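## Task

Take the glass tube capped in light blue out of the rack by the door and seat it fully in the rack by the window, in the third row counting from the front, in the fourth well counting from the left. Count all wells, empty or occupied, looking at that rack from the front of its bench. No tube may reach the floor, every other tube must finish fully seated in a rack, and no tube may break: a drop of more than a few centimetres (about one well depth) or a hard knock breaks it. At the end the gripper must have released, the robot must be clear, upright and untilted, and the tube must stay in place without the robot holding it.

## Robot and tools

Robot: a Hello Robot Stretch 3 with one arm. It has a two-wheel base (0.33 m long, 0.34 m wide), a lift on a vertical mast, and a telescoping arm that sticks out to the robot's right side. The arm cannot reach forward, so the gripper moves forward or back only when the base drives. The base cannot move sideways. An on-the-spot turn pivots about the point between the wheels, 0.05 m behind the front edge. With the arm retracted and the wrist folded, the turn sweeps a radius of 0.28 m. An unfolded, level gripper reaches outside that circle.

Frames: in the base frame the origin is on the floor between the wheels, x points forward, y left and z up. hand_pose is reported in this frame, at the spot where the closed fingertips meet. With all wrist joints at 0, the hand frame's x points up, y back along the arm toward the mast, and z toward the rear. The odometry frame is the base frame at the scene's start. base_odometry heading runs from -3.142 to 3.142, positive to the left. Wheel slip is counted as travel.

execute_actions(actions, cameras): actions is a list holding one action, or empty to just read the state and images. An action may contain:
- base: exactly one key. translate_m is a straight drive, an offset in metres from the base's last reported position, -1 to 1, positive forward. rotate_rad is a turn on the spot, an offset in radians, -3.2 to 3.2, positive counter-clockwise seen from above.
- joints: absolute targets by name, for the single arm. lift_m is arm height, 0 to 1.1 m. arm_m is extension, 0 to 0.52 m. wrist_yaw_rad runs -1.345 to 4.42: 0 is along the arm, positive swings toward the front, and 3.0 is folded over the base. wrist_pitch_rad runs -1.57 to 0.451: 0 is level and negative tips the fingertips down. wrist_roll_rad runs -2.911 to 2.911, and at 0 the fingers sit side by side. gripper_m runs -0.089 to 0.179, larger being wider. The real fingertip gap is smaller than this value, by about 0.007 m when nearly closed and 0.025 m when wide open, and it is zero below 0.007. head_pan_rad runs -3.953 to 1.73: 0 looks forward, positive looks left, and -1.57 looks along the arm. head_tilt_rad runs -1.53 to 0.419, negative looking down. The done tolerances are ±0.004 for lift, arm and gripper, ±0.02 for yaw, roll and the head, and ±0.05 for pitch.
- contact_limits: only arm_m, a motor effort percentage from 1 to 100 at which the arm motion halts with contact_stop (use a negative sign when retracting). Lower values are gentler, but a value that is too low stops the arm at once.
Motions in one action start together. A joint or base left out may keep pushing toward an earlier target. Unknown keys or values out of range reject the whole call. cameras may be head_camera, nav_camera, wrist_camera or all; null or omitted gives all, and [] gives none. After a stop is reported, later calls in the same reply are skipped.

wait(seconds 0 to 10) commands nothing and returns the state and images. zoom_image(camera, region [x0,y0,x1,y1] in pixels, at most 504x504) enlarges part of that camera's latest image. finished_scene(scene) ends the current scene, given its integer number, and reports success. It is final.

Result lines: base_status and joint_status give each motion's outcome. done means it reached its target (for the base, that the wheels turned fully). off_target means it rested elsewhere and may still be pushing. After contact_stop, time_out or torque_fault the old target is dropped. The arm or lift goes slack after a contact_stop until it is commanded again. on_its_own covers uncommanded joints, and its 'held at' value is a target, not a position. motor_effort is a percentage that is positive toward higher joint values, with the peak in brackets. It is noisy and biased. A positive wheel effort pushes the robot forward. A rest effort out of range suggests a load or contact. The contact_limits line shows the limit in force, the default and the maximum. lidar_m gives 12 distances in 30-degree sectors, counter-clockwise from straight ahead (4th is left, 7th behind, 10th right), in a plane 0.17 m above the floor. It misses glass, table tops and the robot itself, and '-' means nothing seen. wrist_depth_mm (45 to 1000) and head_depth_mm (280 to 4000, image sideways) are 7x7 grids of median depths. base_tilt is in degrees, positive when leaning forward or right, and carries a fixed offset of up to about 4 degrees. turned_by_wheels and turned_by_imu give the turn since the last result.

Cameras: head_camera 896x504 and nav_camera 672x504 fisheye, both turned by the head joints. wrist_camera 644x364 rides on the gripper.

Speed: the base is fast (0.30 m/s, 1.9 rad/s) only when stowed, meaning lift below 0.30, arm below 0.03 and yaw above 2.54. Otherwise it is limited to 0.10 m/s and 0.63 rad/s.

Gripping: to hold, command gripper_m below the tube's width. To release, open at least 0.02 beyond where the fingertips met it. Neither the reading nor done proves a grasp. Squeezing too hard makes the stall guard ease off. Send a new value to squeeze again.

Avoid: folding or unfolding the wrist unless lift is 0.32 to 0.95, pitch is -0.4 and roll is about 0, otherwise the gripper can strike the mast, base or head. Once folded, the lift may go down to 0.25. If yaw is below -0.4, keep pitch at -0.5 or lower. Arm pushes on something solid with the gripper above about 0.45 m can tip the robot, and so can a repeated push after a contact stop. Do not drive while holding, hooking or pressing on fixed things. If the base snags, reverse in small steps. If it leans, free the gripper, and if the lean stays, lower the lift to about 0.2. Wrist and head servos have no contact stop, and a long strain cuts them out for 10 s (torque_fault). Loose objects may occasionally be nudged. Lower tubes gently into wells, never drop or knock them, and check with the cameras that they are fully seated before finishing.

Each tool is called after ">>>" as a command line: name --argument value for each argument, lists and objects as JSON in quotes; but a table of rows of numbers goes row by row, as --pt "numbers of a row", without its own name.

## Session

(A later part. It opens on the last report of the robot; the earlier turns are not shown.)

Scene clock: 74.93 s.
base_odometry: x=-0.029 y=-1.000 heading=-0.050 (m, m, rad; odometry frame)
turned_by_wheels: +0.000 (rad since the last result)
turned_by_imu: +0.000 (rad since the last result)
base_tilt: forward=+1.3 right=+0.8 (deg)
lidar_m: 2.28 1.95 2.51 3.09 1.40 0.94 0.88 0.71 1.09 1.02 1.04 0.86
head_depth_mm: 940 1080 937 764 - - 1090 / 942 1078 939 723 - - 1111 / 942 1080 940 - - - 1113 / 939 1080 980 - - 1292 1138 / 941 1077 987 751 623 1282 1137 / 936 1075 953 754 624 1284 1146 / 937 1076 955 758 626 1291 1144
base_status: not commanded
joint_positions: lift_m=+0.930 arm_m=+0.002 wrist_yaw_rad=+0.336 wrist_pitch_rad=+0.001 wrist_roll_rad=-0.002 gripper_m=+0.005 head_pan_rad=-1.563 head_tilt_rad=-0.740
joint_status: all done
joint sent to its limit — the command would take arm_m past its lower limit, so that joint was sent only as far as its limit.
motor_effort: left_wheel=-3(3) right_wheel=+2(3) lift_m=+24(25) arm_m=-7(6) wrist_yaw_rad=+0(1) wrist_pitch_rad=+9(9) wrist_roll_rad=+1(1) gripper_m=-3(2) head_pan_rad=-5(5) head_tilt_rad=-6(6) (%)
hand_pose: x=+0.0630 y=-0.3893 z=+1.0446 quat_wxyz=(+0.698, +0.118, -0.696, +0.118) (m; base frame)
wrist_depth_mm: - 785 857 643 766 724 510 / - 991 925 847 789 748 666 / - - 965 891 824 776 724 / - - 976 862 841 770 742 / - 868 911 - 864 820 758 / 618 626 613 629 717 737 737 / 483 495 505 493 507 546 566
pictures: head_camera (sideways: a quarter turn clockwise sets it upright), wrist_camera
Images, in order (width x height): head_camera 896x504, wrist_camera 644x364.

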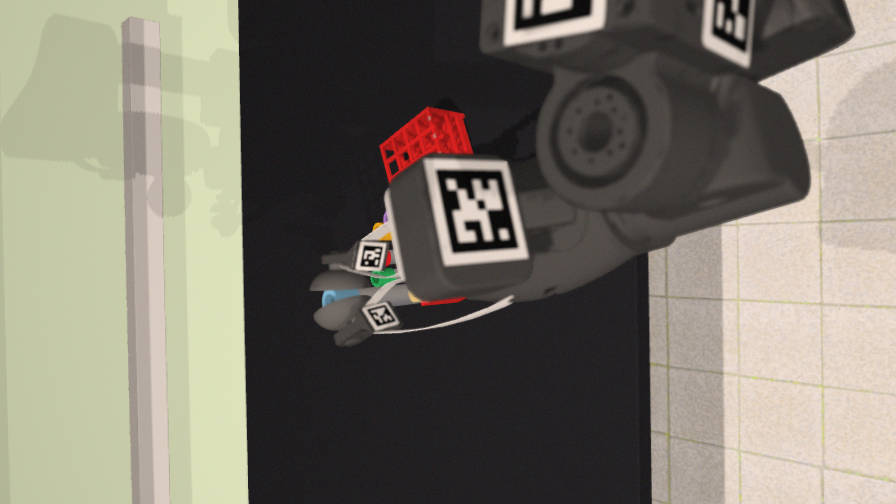

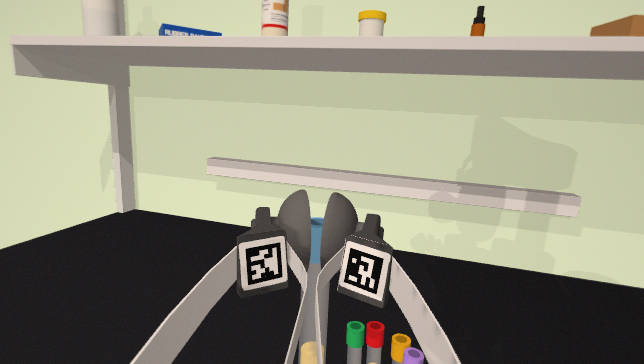

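>>> execute_actions --actions '[{"joints":{"wrist_yaw_rad":1.1,"head_pan_rad":0,"head_tilt_rad":-0.4},"base":{"rotate_rad":1.55}}]' --cameras '["head_camera"]'

>>> execute_actions --actions '[{"base":{"translate_m":1.0}}]' --cameras '[]'

>>> execute_actions --actions '[{"base":{"translate_m":1.0}}]'

Scene clock: 79.03 s.
base_odometry: x=-0.029 y=-1.000 heading=+1.500 (m, m, rad; odometry frame)
turned_by_wheels: +1.550 (rad since the last result)
turned_by_imu: +1.575 (rad since the last result)
base_tilt: forward=+1.3 right=+1.0 (deg)
lidar_m: 3.11 1.43 0.95 0.88 0.71 1.10 1.02 1.03 0.86 2.28 1.95 2.37
head_depth_mm: 3160 3428 3732 3086 2164 1657 1337 / 3181 3375 3688 3093 2149 1649 1336 / 3177 3357 3762 3090 2139 1635 1331 / 3159 3346 3735 3071 2147 1646 1329 / 3120 3373 3664 3045 2133 1645 1327 / 3118 3401 3729 3056 2131 1632 1334 / 3118 3382 3708 3031 2132 1630 1323
base_status: done
joint_positions: lift_m=+0.930 arm_m=+0.002 wrist_yaw_rad=+1.098 wrist_pitch_rad=+0.001 wrist_roll_rad=-0.002 gripper_m=+0.005 head_pan_rad=-0.007 head_tilt_rad=-0.408
joint_status: all done
motor_effort: left_wheel=-3(8) right_wheel=+3(8) lift_m=+25(25) arm_m=-7(8) wrist_yaw_rad=+2(4) wrist_pitch_rad=+9(9) wrist_roll_rad=+1(1) gripper_m=-3(3) head_pan_rad=+5(63) head_tilt_rad=+5(30) (%)
hand_pose: x=+0.2068 y=-0.2639 z=+1.0446 quat_wxyz=(+0.604, +0.369, -0.602, +0.370) (m; base frame)
wrist_depth_mm: - - - - - - - / - - - - - - - / - - - - - - - / - - - - - - - / - - - - - - - / - - - - - - - / - - - - - - -
pictures: head_camera (sideways: a quarter turn clockwise sets it upright)
Images, in order (width x height): head_camera 896x504.

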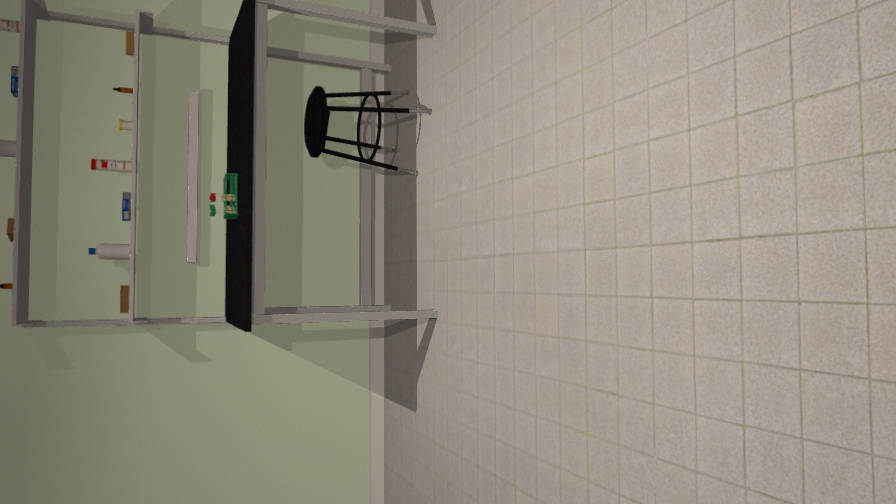

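Scene clock: 89.97 s.
base_odometry: x=+0.042 y=-0.002 heading=+1.500 (m, m, rad; odometry frame)
turned_by_wheels: +0.000 (rad since the last result)
turned_by_imu: +0.004 (rad since the last result)
base_tilt: forward=+1.3 right=+1.0 (deg)
lidar_m: 1.90 1.91 1.08 1.00 1.01 1.28 2.02 1.52 2.33 1.74 1.76 2.17
head_depth_mm: 2281 2490 2388 2823 2159 1661 1333 / 2286 2470 2330 2827 2169 1651 1339 / 2239 2447 2131 2831 2163 1642 1336 / 2234 2429 2297 2826 2149 1634 1335 / 2243 2457 2285 2835 2141 1652 1329 / 2232 2439 2576 2793 2130 1641 1326 / 2233 2426 2626 2838 2129 1632 1322
base_status: done
joint_positions: lift_m=+0.930 arm_m=+0.002 wrist_yaw_rad=+1.098 wrist_pitch_rad=+0.001 wrist_roll_rad=-0.002 gripper_m=+0.005 head_pan_rad=-0.007 head_tilt_rad=-0.408
joint_status: not commanded
motor_effort: left_wheel=-3(4) right_wheel=+2(7) lift_m=+25(25) arm_m=-7(7) wrist_yaw_rad=+2(2) wrist_pitch_rad=+9(9) wrist_roll_rad=+1(1) gripper_m=-3(4) head_pan_rad=+4(4) head_tilt_rad=+5(5) (%)
hand_pose: x=+0.2068 y=-0.2639 z=+1.0446 quat_wxyz=(+0.604, +0.369, -0.602, +0.370) (m; base frame)
wrist_depth_mm: - - - - - - - / - - - - - - - / - - - - - - - / - - - - - - - / - - - - - - - / - - - - - - - / - - - - - - -
pictures: none
No camera images: the call's "cameras" was empty. Leave "cameras" out to get every camera's image.

Scene clock: 100.93 s.
base_odometry: x=+0.113 y=+0.995 heading=+1.500 (m, m, rad; odometry frame)
turned_by_wheels: +0.000 (rad since the last result)
turned_by_imu: +0.004 (rad since the last result)
base_tilt: forward=+1.3 right=+0.9 (deg)
lidar_m: 1.19 0.96 1.84 1.53 1.14 1.43 2.51 2.43 1.75 1.62 1.54 1.16
head_depth_mm: 1369 1513 1616 982 1407 1663 1338 / 1351 1500 1591 975 1910 1649 1333 / 1366 1498 1433 973 1958 1638 1338 / 1370 1490 1561 969 1939 1642 1333 / 1289 1481 1559 963 1939 1647 1326 / 1356 1490 1555 956 1901 1637 1325 / 1324 1475 1528 954 1927 1488 1293
base_status: done
joint_positions: lift_m=+0.930 arm_m=+0.002 wrist_yaw_rad=+1.098 wrist_pitch_rad=+0.001 wrist_roll_rad=-0.002 gripper_m=+0.005 head_pan_rad=-0.007 head_tilt_rad=-0.408
joint_status: not commanded
motor_effort: left_wheel=-3(6) right_wheel=+4(7) lift_m=+25(25) arm_m=-7(6) wrist_yaw_rad=+2(2) wrist_pitch_rad=+9(9) wrist_roll_rad=+1(1) gripper_m=-4(3) head_pan_rad=+5(5) head_tilt_rad=+4(4) (%)
hand_pose: x=+0.2068 y=-0.2639 z=+1.0446 quat_wxyz=(+0.604, +0.369, -0.602, +0.370) (m; base frame)
wrist_depth_mm: - - - - - - - / - - - - - - - / - - - - - - - / 750 801 901 - - - - / - - - - - - - / - - - - - - - / - - - - - - -
pictures: head_camera (sideways: a quarter turn clockwise sets it upright), nav_camera (sideways: a quarter turn counterclockwise sets it upright), wrist_camera
Images, in order (width x height): head_camera 896x504, nav_camera 672x504, wrist_camera 644x364.

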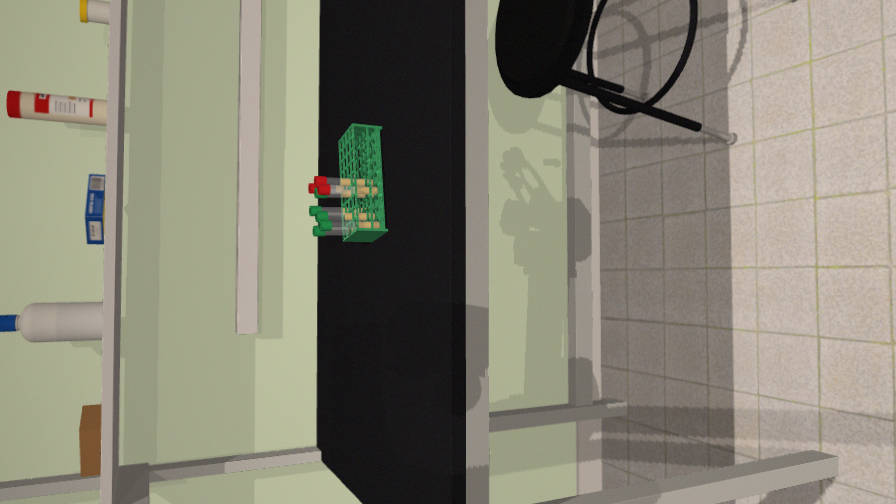

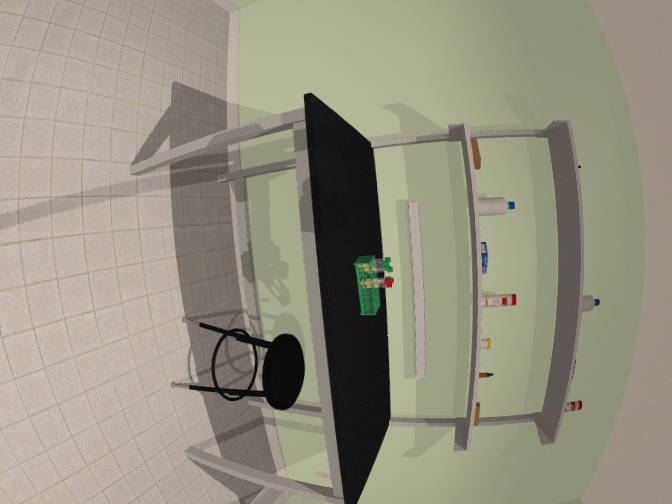

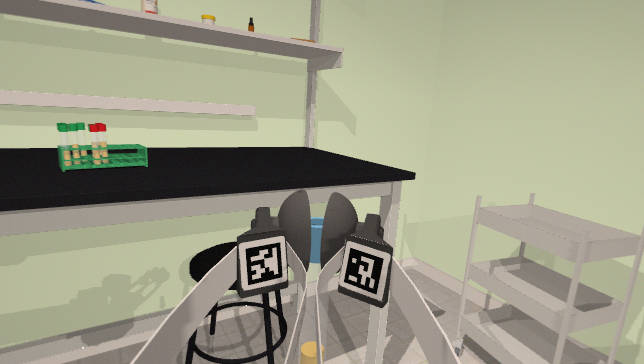

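>>> execute_actions --actions '[{"base":{"translate_m":0.56},"joints":{"lift_m":1.06,"head_tilt_rad":-0.7}}]' --cameras '["head_camera"]'

Scene clock: 109.63 s.
base_odometry: x=+0.153 y=+1.554 heading=+1.500 (m, m, rad; odometry frame)
turned_by_wheels: +0.000 (rad since the last result)
turned_by_imu: +0.002 (rad since the last result)
base_tilt: forward=+1.3 right=+0.9 (deg)
lidar_m: 0.98 0.99 0.54 1.77 1.42 1.51 3.07 2.97 1.68 1.41 0.70 0.65
head_depth_mm: 877 991 696 561 468 1301 1150 / 876 988 652 562 458 1309 1155 / 875 985 629 564 458 1335 1155 / 872 982 649 564 459 1335 1153 / 873 983 730 566 460 1344 1161 / 881 992 736 567 461 1339 1159 / 902 989 739 568 462 1344 1159
base_status: done
joint_positions: lift_m=+1.060 arm_m=+0.002 wrist_yaw_rad=+1.098 wrist_pitch_rad=+0.001 wrist_roll_rad=-0.002 gripper_m=+0.005 head_pan_rad=-0.007 head_tilt_rad=-0.691
joint_status: all done
motor_effort: left_wheel=-3(6) right_wheel=+3(8) lift_m=+25(25) arm_m=-6(7) wrist_yaw_rad=+1(2) wrist_pitch_rad=+9(9) wrist_roll_rad=+1(1) gripper_m=-3(3) head_pan_rad=+4(5) head_tilt_rad=-5(31) (%)
hand_pose: x=+0.2068 y=-0.2639 z=+1.1745 quat_wxyz=(+0.604, +0.369, -0.602, +0.370) (m; base frame)
wrist_depth_mm: 618 698 922 - - - - / 814 911 - - - - - / 802 906 - - - - - / 824 960 - - - - - / 771 814 860 - 946 - - / 480 534 573 592 644 670 - / 439 457 468 492 496 579 -
pictures: head_camera (sideways: a quarter turn clockwise sets it upright)
Images, in order (width x height): head_camera 896x504.

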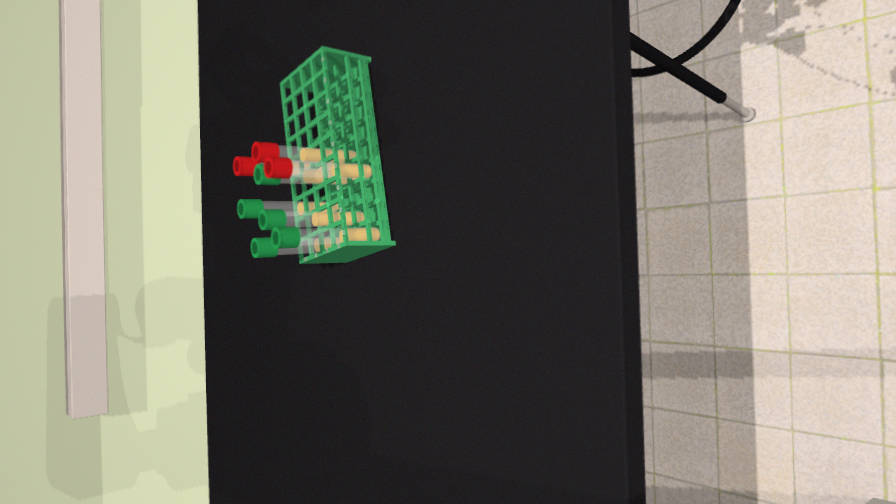

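>>> execute_actions --actions '[{"base":{"rotate_rad":1.55},"joints":{"lift_m":1.08,"head_pan_rad":-1.75,"head_tilt_rad":-0.62}}]' --cameras '["head_camera"]'

Scene clock: 114.07 s.
base_odometry: x=+0.153 y=+1.554 heading=+3.050 (m, m, rad; odometry frame)
turned_by_wheels: +1.550 (rad since the last result)
turned_by_imu: +1.575 (rad since the last result)
base_tilt: forward=+1.3 right=+0.9 (deg)
lidar_m: 1.77 1.42 1.49 3.05 2.97 1.69 1.41 0.70 0.65 0.98 0.99 0.54
head_depth_mm: - - - - 501 1355 1185 / - - - - 479 1353 1182 / - - - - - 1362 1181 / - - - - - 1322 1184 / - - 639 - - 1332 1188 / 887 1005 834 - - 1300 1185 / 874 964 881 - - 437 1187
base_status: done
joint_positions: lift_m=+1.080 arm_m=+0.002 wrist_yaw_rad=+1.099 wrist_pitch_rad=+0.000 wrist_roll_rad=-0.002 gripper_m=+0.005 head_pan_rad=-1.743 head_tilt_rad=-0.626
joint_status: all done
motor_effort: left_wheel=-3(8) right_wheel=+4(6) lift_m=+25(24) arm_m=-7(7) wrist_yaw_rad=+2(2) wrist_pitch_rad=+9(10) wrist_roll_rad=+1(1) gripper_m=-3(3) head_pan_rad=-5(64) head_tilt_rad=+3(13) (%)
hand_pose: x=+0.2068 y=-0.2639 z=+1.1944 quat_wxyz=(+0.604, +0.369, -0.602, +0.369) (m; base frame)
wrist_depth_mm: - - - - - 880 668 / - - - - - 668 710 / - - - - - 861 717 / - - - - - 881 714 / - - - - - 875 746 / - - - - 688 721 716 / - - 504 517 533 542 556
pictures: head_camera (sideways: a quarter turn clockwise sets it upright)
Images, in order (width x height): head_camera 896x504.

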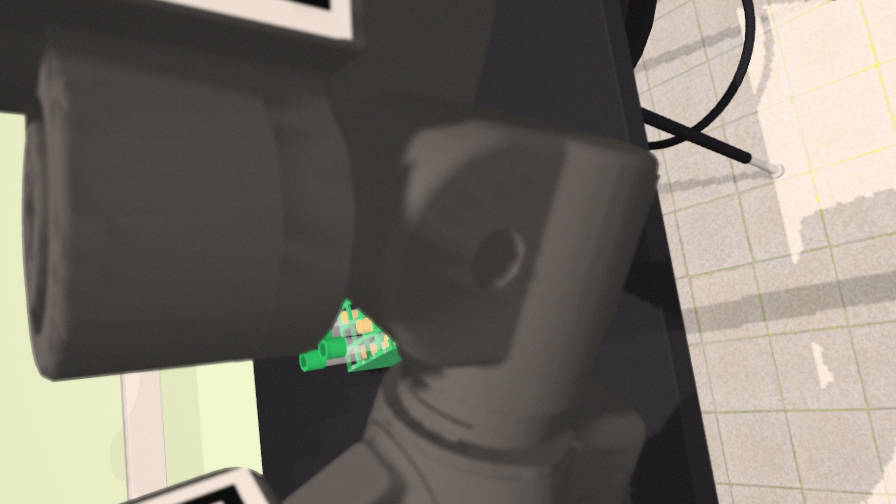

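>>> execute_actions --actions '[{"base":{"translate_m":-0.28},"joints":{"arm_m":0.30,"lift_m":1.09,"head_pan_rad":-1.3,"head_tilt_rad":-0.55}}]' --cameras '["head_camera","wrist_camera"]'

Scene clock: 119.17 s.
base_odometry: x=+0.431 y=+1.528 heading=+3.049 (m, m, rad; odometry frame)
turned_by_wheels: +0.000 (rad since the last result)
turned_by_imu: +0.000 (rad since the last result)
base_tilt: forward=+1.3 right=+0.9 (deg)
lidar_m: 2.04 1.64 1.85 2.90 2.11 1.40 1.13 0.77 0.54 0.61 1.03 0.80
head_depth_mm: 875 - 949 683 524 449 1194 / 901 984 977 682 524 463 1194 / 936 1058 974 671 525 1346 1194 / 955 1082 920 684 526 1375 1218 / 976 1060 976 677 525 1382 1219 / 998 1118 978 682 524 1414 1221 / 1020 1139 979 683 525 1457 1222
base_status: done
joint_positions: lift_m=+1.090 arm_m=+0.300 wrist_yaw_rad=+1.099 wrist_pitch_rad=+0.000 wrist_roll_rad=-0.002 gripper_m=+0.005 head_pan_rad=-1.307 head_tilt_rad=-0.556
joint_status: all done
motor_effort: left_wheel=-2(8) right_wheel=+2(5) lift_m=+25(26) arm_m=+6(8) wrist_yaw_rad=+1(2) wrist_pitch_rad=+9(10) wrist_roll_rad=+1(1) gripper_m=-3(3) head_pan_rad=+5(44) head_tilt_rad=+3(12) (%)
hand_pose: x=+0.2068 y=-0.5611 z=+1.2044 quat_wxyz=(+0.604, +0.369, -0.602, +0.370) (m; base frame)
wrist_depth_mm: - - - - 420 329 315 / - - - 811 750 599 507 / - - - - 817 628 521 / - - - - 829 643 526 / - - - - 787 585 495 / 644 656 642 640 764 654 527 / 495 511 515 533 545 555 534
pictures: head_camera (sideways: a quarter turn clockwise sets it upright), wrist_camera
Images, in order (width x height): head_camera 896x504, wrist_camera 644x364.

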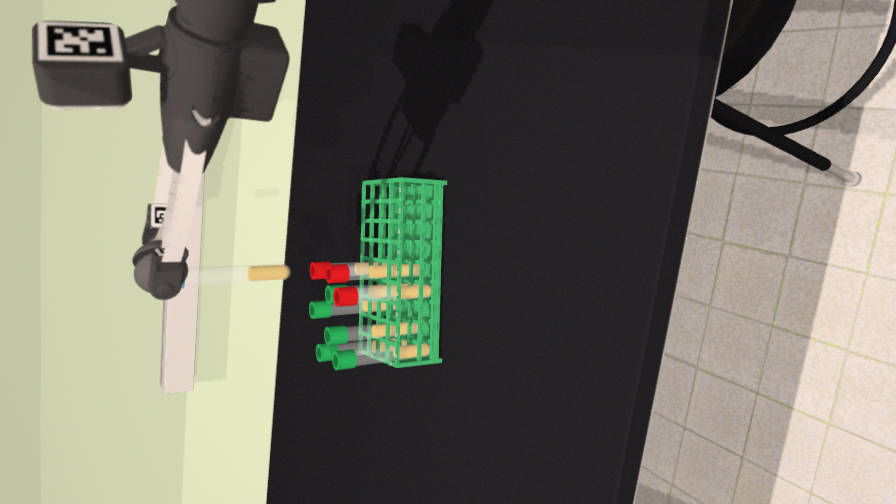

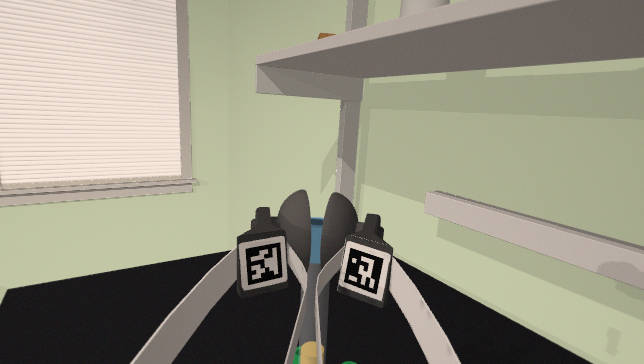

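Window confirmed here. Zoom on the rack.

>>> zoom_image --camera "head_camera" --region '[290,170,470,380]'

Region (290, 170, 470, 380) of head_camera's 896x504 image, scaled by 2.400, with more detail than that image has; it fills the left 432 columns of this view, and the rest is white.

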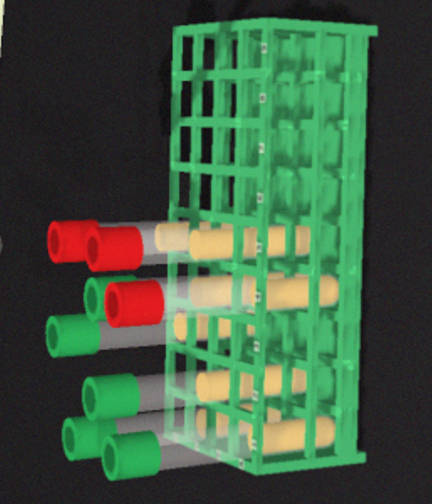

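>>> execute_actions --actions '[{"base":{"translate_m":0.035},"joints":{"arm_m":0.33,"head_tilt_rad":-0.6}}]' --cameras '["head_camera"]'

>>> zoom_image --camera "head_camera" --region '[200,170,440,400]'

Scene clock: 127.37 s.
base_odometry: x=+0.397 y=+1.531 heading=+3.049 (m, m, rad; odometry frame)
turned_by_wheels: +0.000 (rad since the last result)
turned_by_imu: +0.000 (rad since the last result)
base_tilt: forward=+1.3 right=+1.0 (deg)
lidar_m: 2.01 1.61 1.80 3.55 2.17 1.43 1.17 0.80 0.55 0.61 1.02 0.76
head_depth_mm: 905 - 895 645 503 781 1199 / 922 1057 891 644 504 1038 1177 / 930 1054 895 644 505 1356 1201 / 944 1068 849 646 505 1386 1197 / 976 1093 850 648 506 1422 1202 / 997 1122 901 646 505 1425 1201 / 1021 1152 900 648 522 1423 1203
base_status: done
joint_positions: lift_m=+1.090 arm_m=+0.330 wrist_yaw_rad=+1.099 wrist_pitch_rad=+0.000 wrist_roll_rad=-0.002 gripper_m=+0.005 head_pan_rad=-1.307 head_tilt_rad=-0.592
joint_status: all done
motor_effort: left_wheel=-3(5) right_wheel=+3(8) lift_m=+25(25) arm_m=+6(6) wrist_yaw_rad=+2(2) wrist_pitch_rad=+9(9) wrist_roll_rad=+1(1) gripper_m=-3(2) head_pan_rad=+4(4) head_tilt_rad=-4(13) (%)
hand_pose: x=+0.2068 y=-0.5911 z=+1.2044 quat_wxyz=(+0.604, +0.369, -0.602, +0.370) (m; base frame)
wrist_depth_mm: - - - 826 370 332 313 / - - - 765 704 571 481 / - - - - 798 611 487 / - - - - 814 594 489 / - - - - 771 567 474 / - 659 634 638 723 627 482 / 492 510 505 519 536 556 509
pictures: head_camera (sideways: a quarter turn clockwise sets it upright)
Images, in order (width x height): head_camera 896x504.

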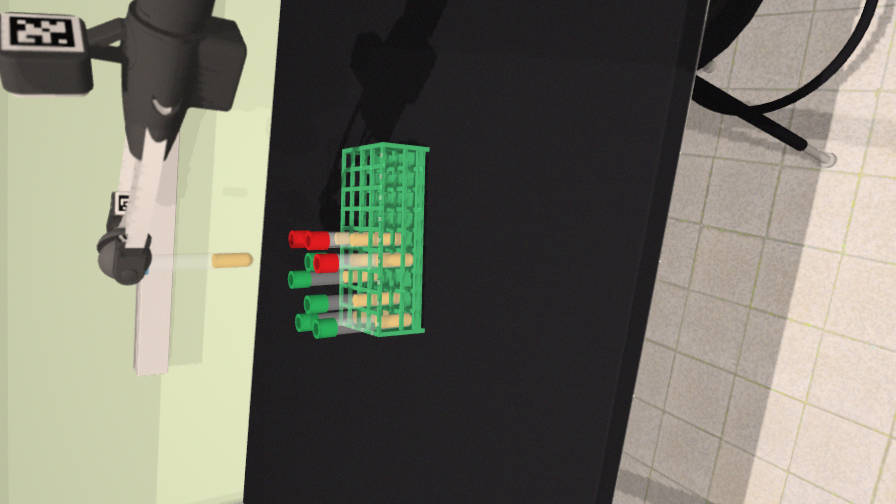

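Region (200, 170, 440, 400) of head_camera's 896x504 image, scaled by 2.100, with more detail than that image has; it fills the top 483 rows of this view, and the rest is white.

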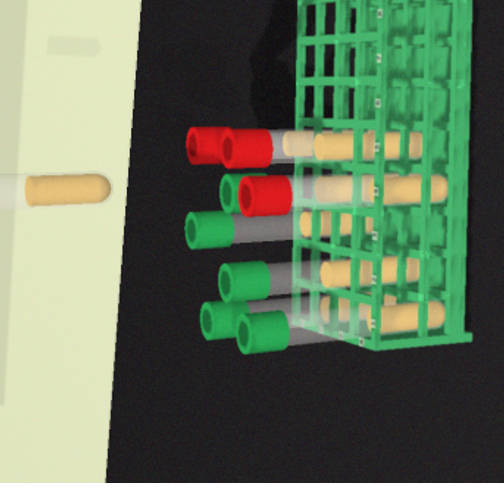

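>>> execute_actions --actions '[{"joints":{"lift_m":1.055}}]' --cameras '["head_camera","wrist_camera"]'

>>> zoom_image --camera "head_camera" --region '[200,170,440,400]'

Scene clock: 129.97 s.
base_odometry: x=+0.397 y=+1.531 heading=+3.049 (m, m, rad; odometry frame)
turned_by_wheels: +0.000 (rad since the last result)
turned_by_imu: +0.000 (rad since the last result)
base_tilt: forward=+1.2 right=+1.0 (deg)
lidar_m: 2.01 1.61 1.80 3.54 2.17 1.43 1.17 0.80 0.55 0.61 1.02 0.76
head_depth_mm: 880 - 848 644 503 779 1201 / 908 923 870 645 504 1033 1171 / 935 1064 896 644 505 1352 1201 / 954 1096 845 644 505 1389 1200 / 972 1091 848 646 506 1418 1202 / 997 1125 897 647 505 1427 1202 / 1022 1153 898 646 521 1423 1201
base_status: not commanded
joint_positions: lift_m=+1.055 arm_m=+0.330 wrist_yaw_rad=+1.099 wrist_pitch_rad=+0.000 wrist_roll_rad=-0.002 gripper_m=+0.005 head_pan_rad=-1.307 head_tilt_rad=-0.592
joint_status: all done
motor_effort: left_wheel=-3(3) right_wheel=+3(3) lift_m=+15(22) arm_m=+6(5) wrist_yaw_rad=+2(2) wrist_pitch_rad=+10(9) wrist_roll_rad=+1(1) gripper_m=-2(3) head_pan_rad=+5(5) head_tilt_rad=-4(5) (%)
hand_pose: x=+0.2068 y=-0.5911 z=+1.1700 quat_wxyz=(+0.604, +0.369, -0.602, +0.370) (m; base frame)
wrist_depth_mm: - - - 567 475 457 435 / - - - 835 771 597 494 / - - - - 785 605 494 / - - - - 788 590 492 / - - - - 761 593 444 / 567 593 559 581 642 600 502 / 444 460 454 479 482 499 496
pictures: head_camera (sideways: a quarter turn clockwise sets it upright), wrist_camera
Images, in order (width x height): head_camera 896x504, wrist_camera 644x364.

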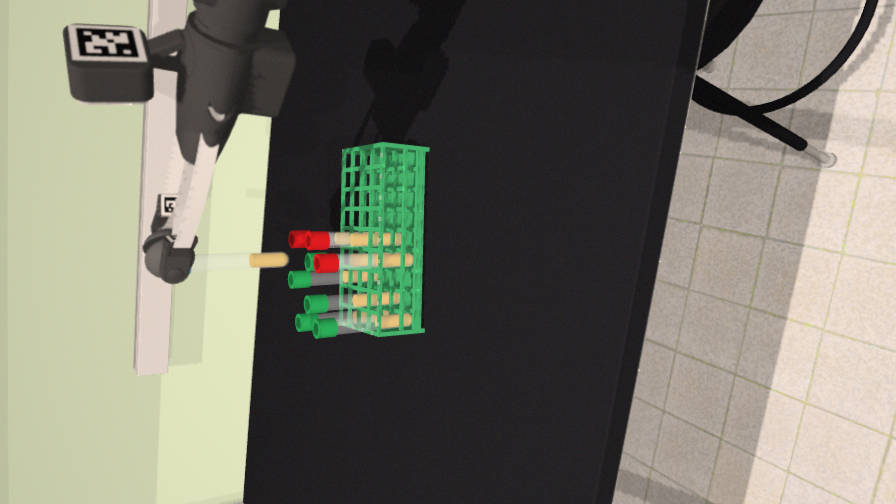

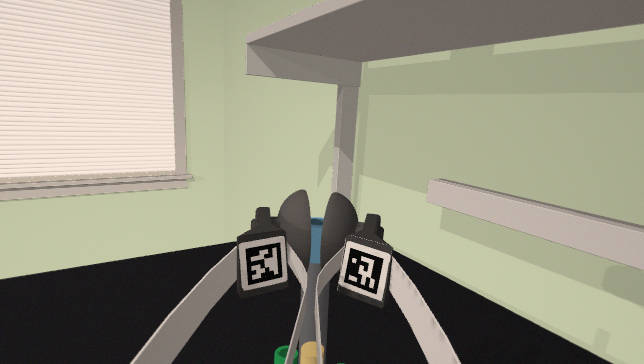

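Region (200, 170, 440, 400) of head_camera's 896x504 image, scaled by 2.100, with more detail than that image has; it fills the top 483 rows of this view, and the rest is white.

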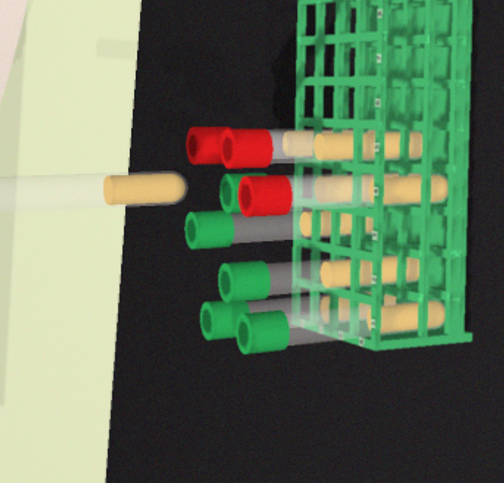

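>>> execute_actions --actions '[{"joints":{"arm_m":0.39}}]' --cameras '["head_camera","wrist_camera"]'

>>> zoom_image --camera "head_camera" --region '[200,170,440,400]'

Scene clock: 132.80 s.
base_odometry: x=+0.397 y=+1.531 heading=+3.049 (m, m, rad; odometry frame)
turned_by_wheels: +0.000 (rad since the last result)
turned_by_imu: +0.000 (rad since the last result)
base_tilt: forward=+1.3 right=+1.0 (deg)
lidar_m: 2.01 1.61 1.79 3.56 2.17 1.43 1.17 0.80 0.55 0.61 1.02 0.77
head_depth_mm: 872 - 893 644 504 779 1200 / 912 978 892 646 504 1031 1174 / 937 1058 892 646 504 1353 1197 / 953 1075 850 646 504 1381 1205 / 976 1091 849 647 505 1425 1202 / 997 1121 899 647 505 1424 1202 / 1017 1148 899 649 521 1424 1200
base_status: not commanded
joint_positions: lift_m=+1.055 arm_m=+0.390 wrist_yaw_rad=+1.099 wrist_pitch_rad=+0.000 wrist_roll_rad=-0.002 gripper_m=+0.005 head_pan_rad=-1.307 head_tilt_rad=-0.592
joint_status: all done
motor_effort: left_wheel=-3(2) right_wheel=+3(2) lift_m=+15(15) arm_m=+5(6) wrist_yaw_rad=+1(2) wrist_pitch_rad=+9(9) wrist_roll_rad=+1(2) gripper_m=-2(3) head_pan_rad=+5(4) head_tilt_rad=-5(4) (%)
hand_pose: x=+0.2068 y=-0.6511 z=+1.1700 quat_wxyz=(+0.604, +0.369, -0.602, +0.370) (m; base frame)
wrist_depth_mm: - - 723 512 475 450 413 / - - - 809 707 544 436 / - - - 929 718 550 445 / - - - 938 675 531 448 / - - - - 702 481 412 / 566 582 581 581 638 569 457 / 450 458 469 485 486 499 464
pictures: head_camera (sideways: a quarter turn clockwise sets it upright), wrist_camera
Images, in order (width x height): head_camera 896x504, wrist_camera 644x364.

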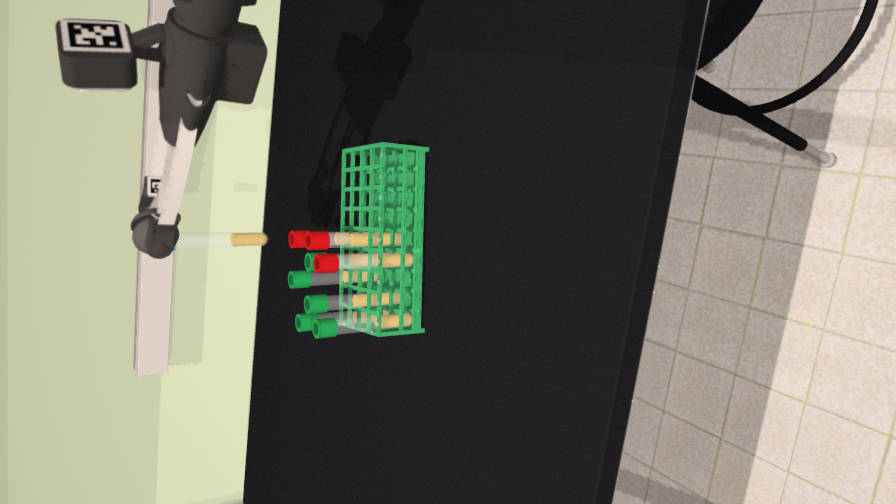

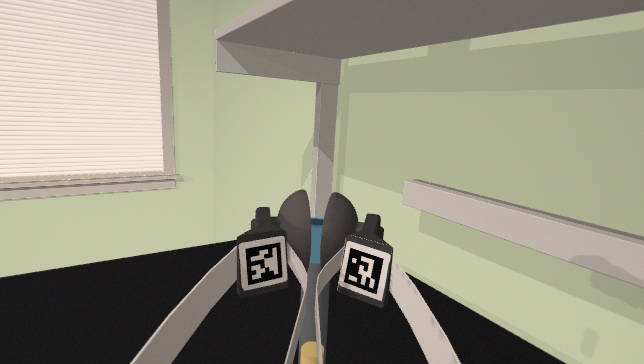

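Region (200, 170, 440, 400) of head_camera's 896x504 image, scaled by 2.100, with more detail than that image has; it fills the top 483 rows of this view, and the rest is white.

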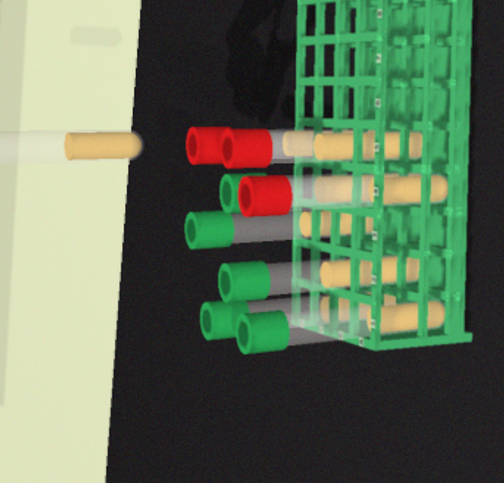

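>>> execute_actions --actions '[{"base":{"translate_m":0.022},"joints":{"lift_m":1.03}}]' --cameras '["head_camera","wrist_camera"]'

>>> zoom_image --camera "head_camera" --region '[240,170,440,370]'

Scene clock: 135.10 s.
base_odometry: x=+0.375 y=+1.533 heading=+3.049 (m, m, rad; odometry frame)
turned_by_wheels: +0.000 (rad since the last result)
turned_by_imu: +0.000 (rad since the last result)
base_tilt: forward=+1.2 right=+0.9 (deg)
lidar_m: 1.99 1.59 1.77 2.91 2.20 1.45 1.19 0.82 0.57 0.61 1.02 0.74
head_depth_mm: 884 900 845 644 504 448 1199 / 905 969 894 645 503 983 1175 / 928 1001 895 645 504 1344 1204 / 950 1077 667 645 506 1386 1193 / 974 1089 849 646 505 1386 1198 / 997 1120 899 646 506 1420 1202 / 1020 1146 897 646 521 1424 1202
base_status: done
joint_positions: lift_m=+1.030 arm_m=+0.390 wrist_yaw_rad=+1.099 wrist_pitch_rad=+0.000 wrist_roll_rad=-0.002 gripper_m=+0.005 head_pan_rad=-1.307 head_tilt_rad=-0.592
joint_status: all done
motor_effort: left_wheel=-2(3) right_wheel=+1(8) lift_m=+16(14) arm_m=+5(6) wrist_yaw_rad=+2(1) wrist_pitch_rad=+9(10) wrist_roll_rad=+1(1) gripper_m=-3(3) head_pan_rad=+5(5) head_tilt_rad=-5(5) (%)
hand_pose: x=+0.2068 y=-0.6511 z=+1.1450 quat_wxyz=(+0.604, +0.369, -0.602, +0.370) (m; base frame)
wrist_depth_mm: - - 707 610 583 502 436 / - - - 827 685 534 445 / - - - 870 696 541 446 / - - - 906 682 514 430 / - - - - 696 548 382 / 520 532 523 537 629 555 447 / 410 416 427 440 448 459 447
pictures: head_camera (sideways: a quarter turn clockwise sets it upright), wrist_camera
Images, in order (width x height): head_camera 896x504, wrist_camera 644x364.

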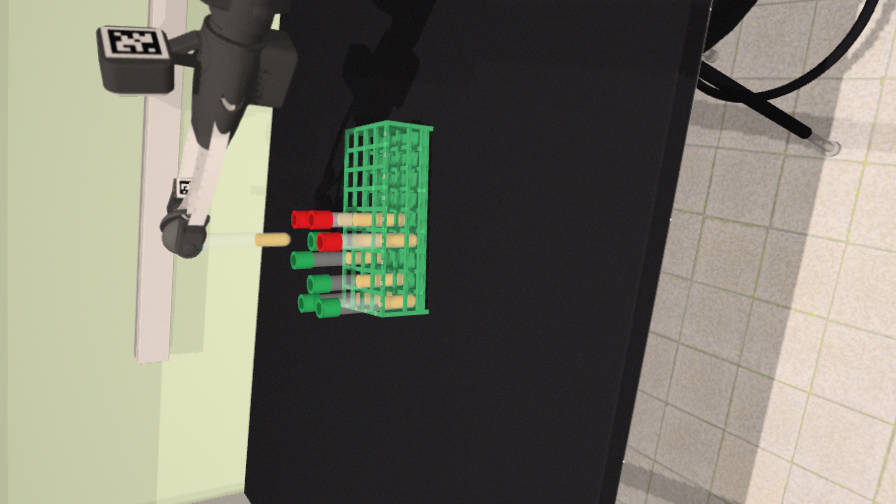

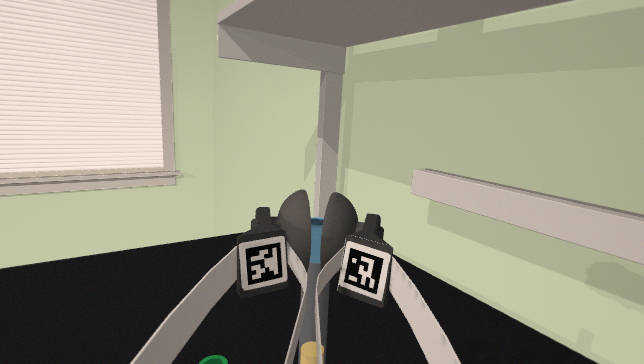

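Region (240, 170, 440, 370) of head_camera's 896x504 image, scaled by 2.520, with more detail than that image has.

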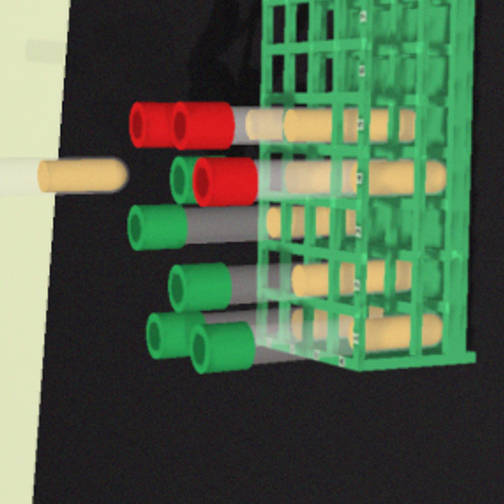

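>>> execute_actions --actions '[{"joints":{"lift_m":1.01}}]' --cameras '["head_camera","wrist_camera"]'

>>> zoom_image --camera "head_camera" --region '[240,170,440,370]'

Scene clock: 139.40 s.
base_odometry: x=+0.375 y=+1.533 heading=+3.049 (m, m, rad; odometry frame)
turned_by_wheels: +0.000 (rad since the last result)
turned_by_imu: +0.000 (rad since the last result)
base_tilt: forward=+1.4 right=+1.0 (deg)
lidar_m: 1.99 1.60 1.77 2.91 2.21 1.45 1.19 0.82 0.56 0.61 1.02 0.74
head_depth_mm: 890 985 824 644 503 448 1196 / 909 974 845 644 504 982 1176 / 931 987 897 643 503 1351 1197 / 948 1056 672 646 504 1390 1199 / 974 1091 847 646 506 1386 1200 / 999 1119 897 647 506 1422 1201 / 1020 1151 898 647 521 1424 1202
base_status: not commanded
joint_positions: lift_m=+1.010 arm_m=+0.390 wrist_yaw_rad=+1.099 wrist_pitch_rad=+0.000 wrist_roll_rad=-0.002 gripper_m=+0.005 head_pan_rad=-1.307 head_tilt_rad=-0.592
joint_status: all done
motor_effort: left_wheel=-3(2) right_wheel=+3(2) lift_m=+16(16) arm_m=+5(5) wrist_yaw_rad=+2(1) wrist_pitch_rad=+9(10) wrist_roll_rad=+1(1) gripper_m=-3(2) head_pan_rad=+5(4) head_tilt_rad=-5(4) (%)
hand_pose: x=+0.2068 y=-0.6511 z=+1.1250 quat_wxyz=(+0.604, +0.369, -0.602, +0.370) (m; base frame)
wrist_depth_mm: - - 696 682 617 531 442 / - - - 863 687 538 445 / - - - 878 695 534 441 / - - - 890 718 494 422 / - - 718 - 676 557 419 / 483 500 493 499 549 539 454 / 385 391 391 409 414 429 434
pictures: head_camera (sideways: a quarter turn clockwise sets it upright), wrist_camera
Images, in order (width x height): head_camera 896x504, wrist_camera 644x364.

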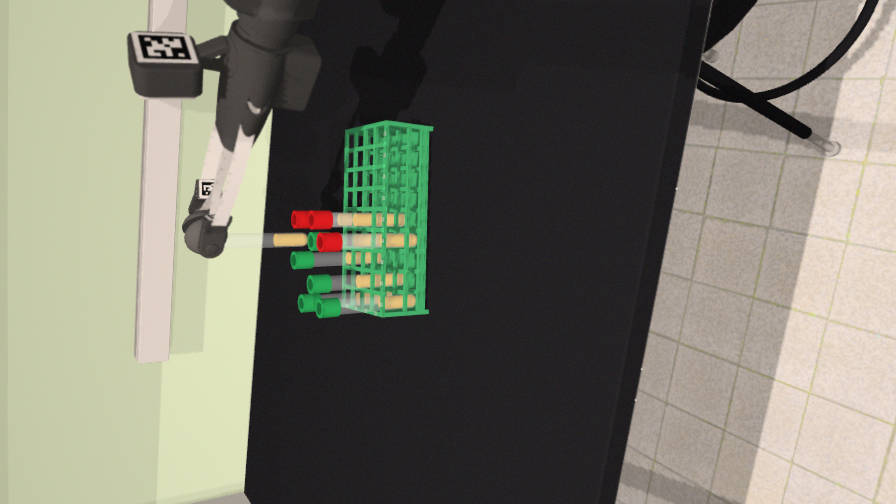

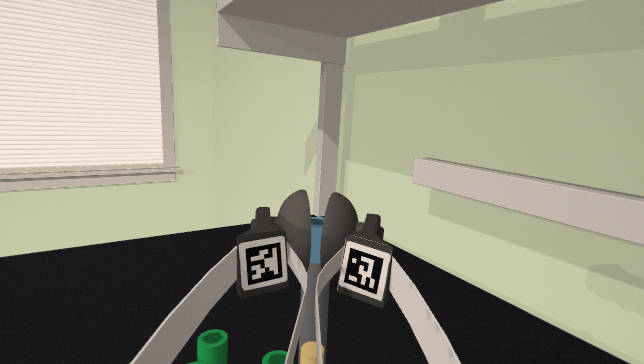

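Region (240, 170, 440, 370) of head_camera's 896x504 image, scaled by 2.520, with more detail than that image has.

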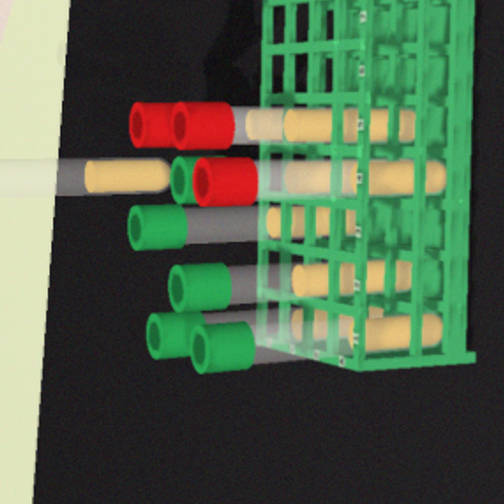

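>>> execute_actions --actions '[{"joints":{"lift_m":1.025,"arm_m":0.367,"wrist_yaw_rad":1.061}}]' --cameras '["head_camera","wrist_camera"]'

>>> zoom_image --camera "head_camera" --region '[240,170,440,370]'

Scene clock: 142.73 s.
base_odometry: x=+0.375 y=+1.533 heading=+3.049 (m, m, rad; odometry frame)
turned_by_wheels: +0.000 (rad since the last result)
turned_by_imu: +0.000 (rad since the last result)
base_tilt: forward=+1.2 right=+1.0 (deg)
lidar_m: 1.99 1.60 1.77 2.91 2.20 1.45 1.19 0.82 0.56 0.61 1.02 0.74
head_depth_mm: 888 942 845 645 504 448 1200 / 911 969 847 644 504 980 1171 / 931 987 896 645 504 1345 1199 / 951 1068 667 646 504 1387 1200 / 974 1086 849 646 505 1385 1199 / 995 1116 896 647 505 1421 1203 / 1021 1146 896 647 523 1419 1199
base_status: not commanded
joint_positions: lift_m=+1.025 arm_m=+0.367 wrist_yaw_rad=+1.063 wrist_pitch_rad=+0.000 wrist_roll_rad=-0.002 gripper_m=+0.005 head_pan_rad=-1.307 head_tilt_rad=-0.592
joint_status: all done
motor_effort: left_wheel=-3(2) right_wheel=+1(3) lift_m=+25(27) arm_m=-7(7) wrist_yaw_rad=-2(2) wrist_pitch_rad=+9(9) wrist_roll_rad=+1(1) gripper_m=-2(4) head_pan_rad=+5(5) head_tilt_rad=-4(4) (%)
hand_pose: x=+0.2025 y=-0.6370 z=+1.1394 quat_wxyz=(+0.610, +0.358, -0.609, +0.359) (m; base frame)
wrist_depth_mm: - - 661 627 610 522 443 / - - - 861 697 540 447 / - - - 897 704 546 445 / - - - 897 703 513 448 / - - - - 677 559 403 / 517 524 521 533 582 557 468 / 399 410 421 428 438 457 453
pictures: head_camera (sideways: a quarter turn clockwise sets it upright), wrist_camera
Images, in order (width x height): head_camera 896x504, wrist_camera 644x364.

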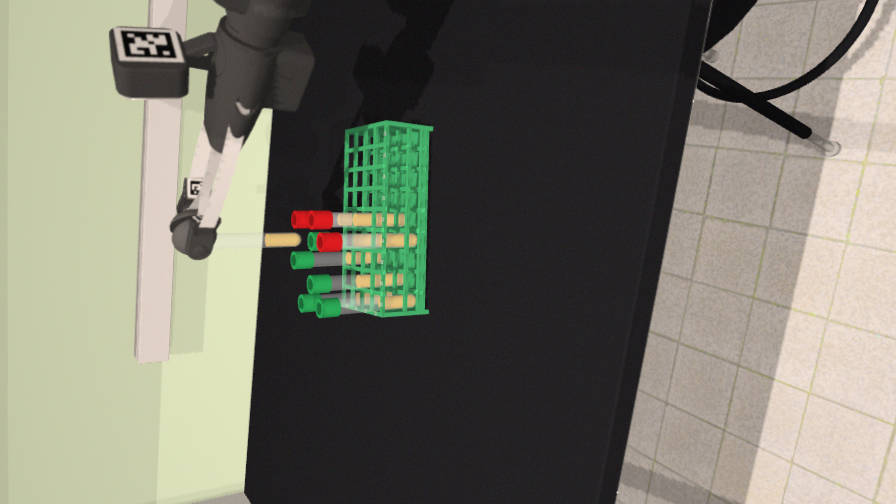

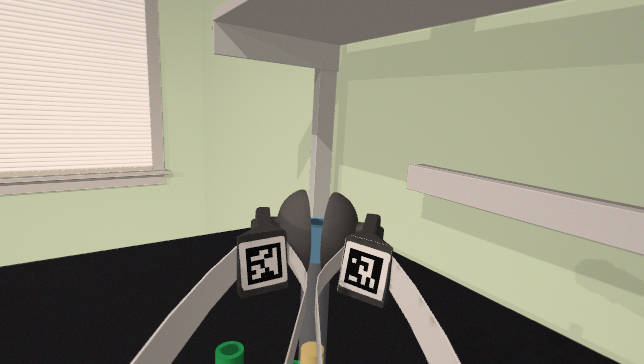

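Region (240, 170, 440, 370) of head_camera's 896x504 image, scaled by 2.520, with more detail than that image has.

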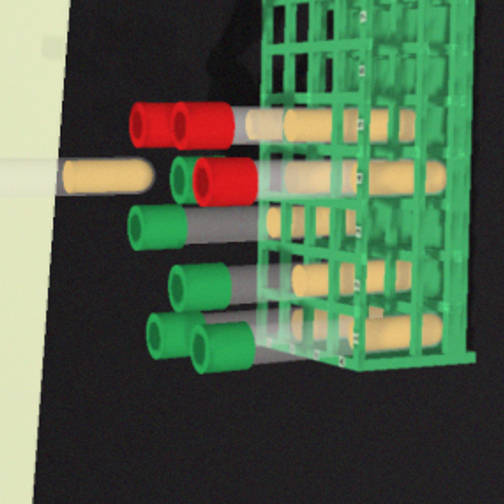

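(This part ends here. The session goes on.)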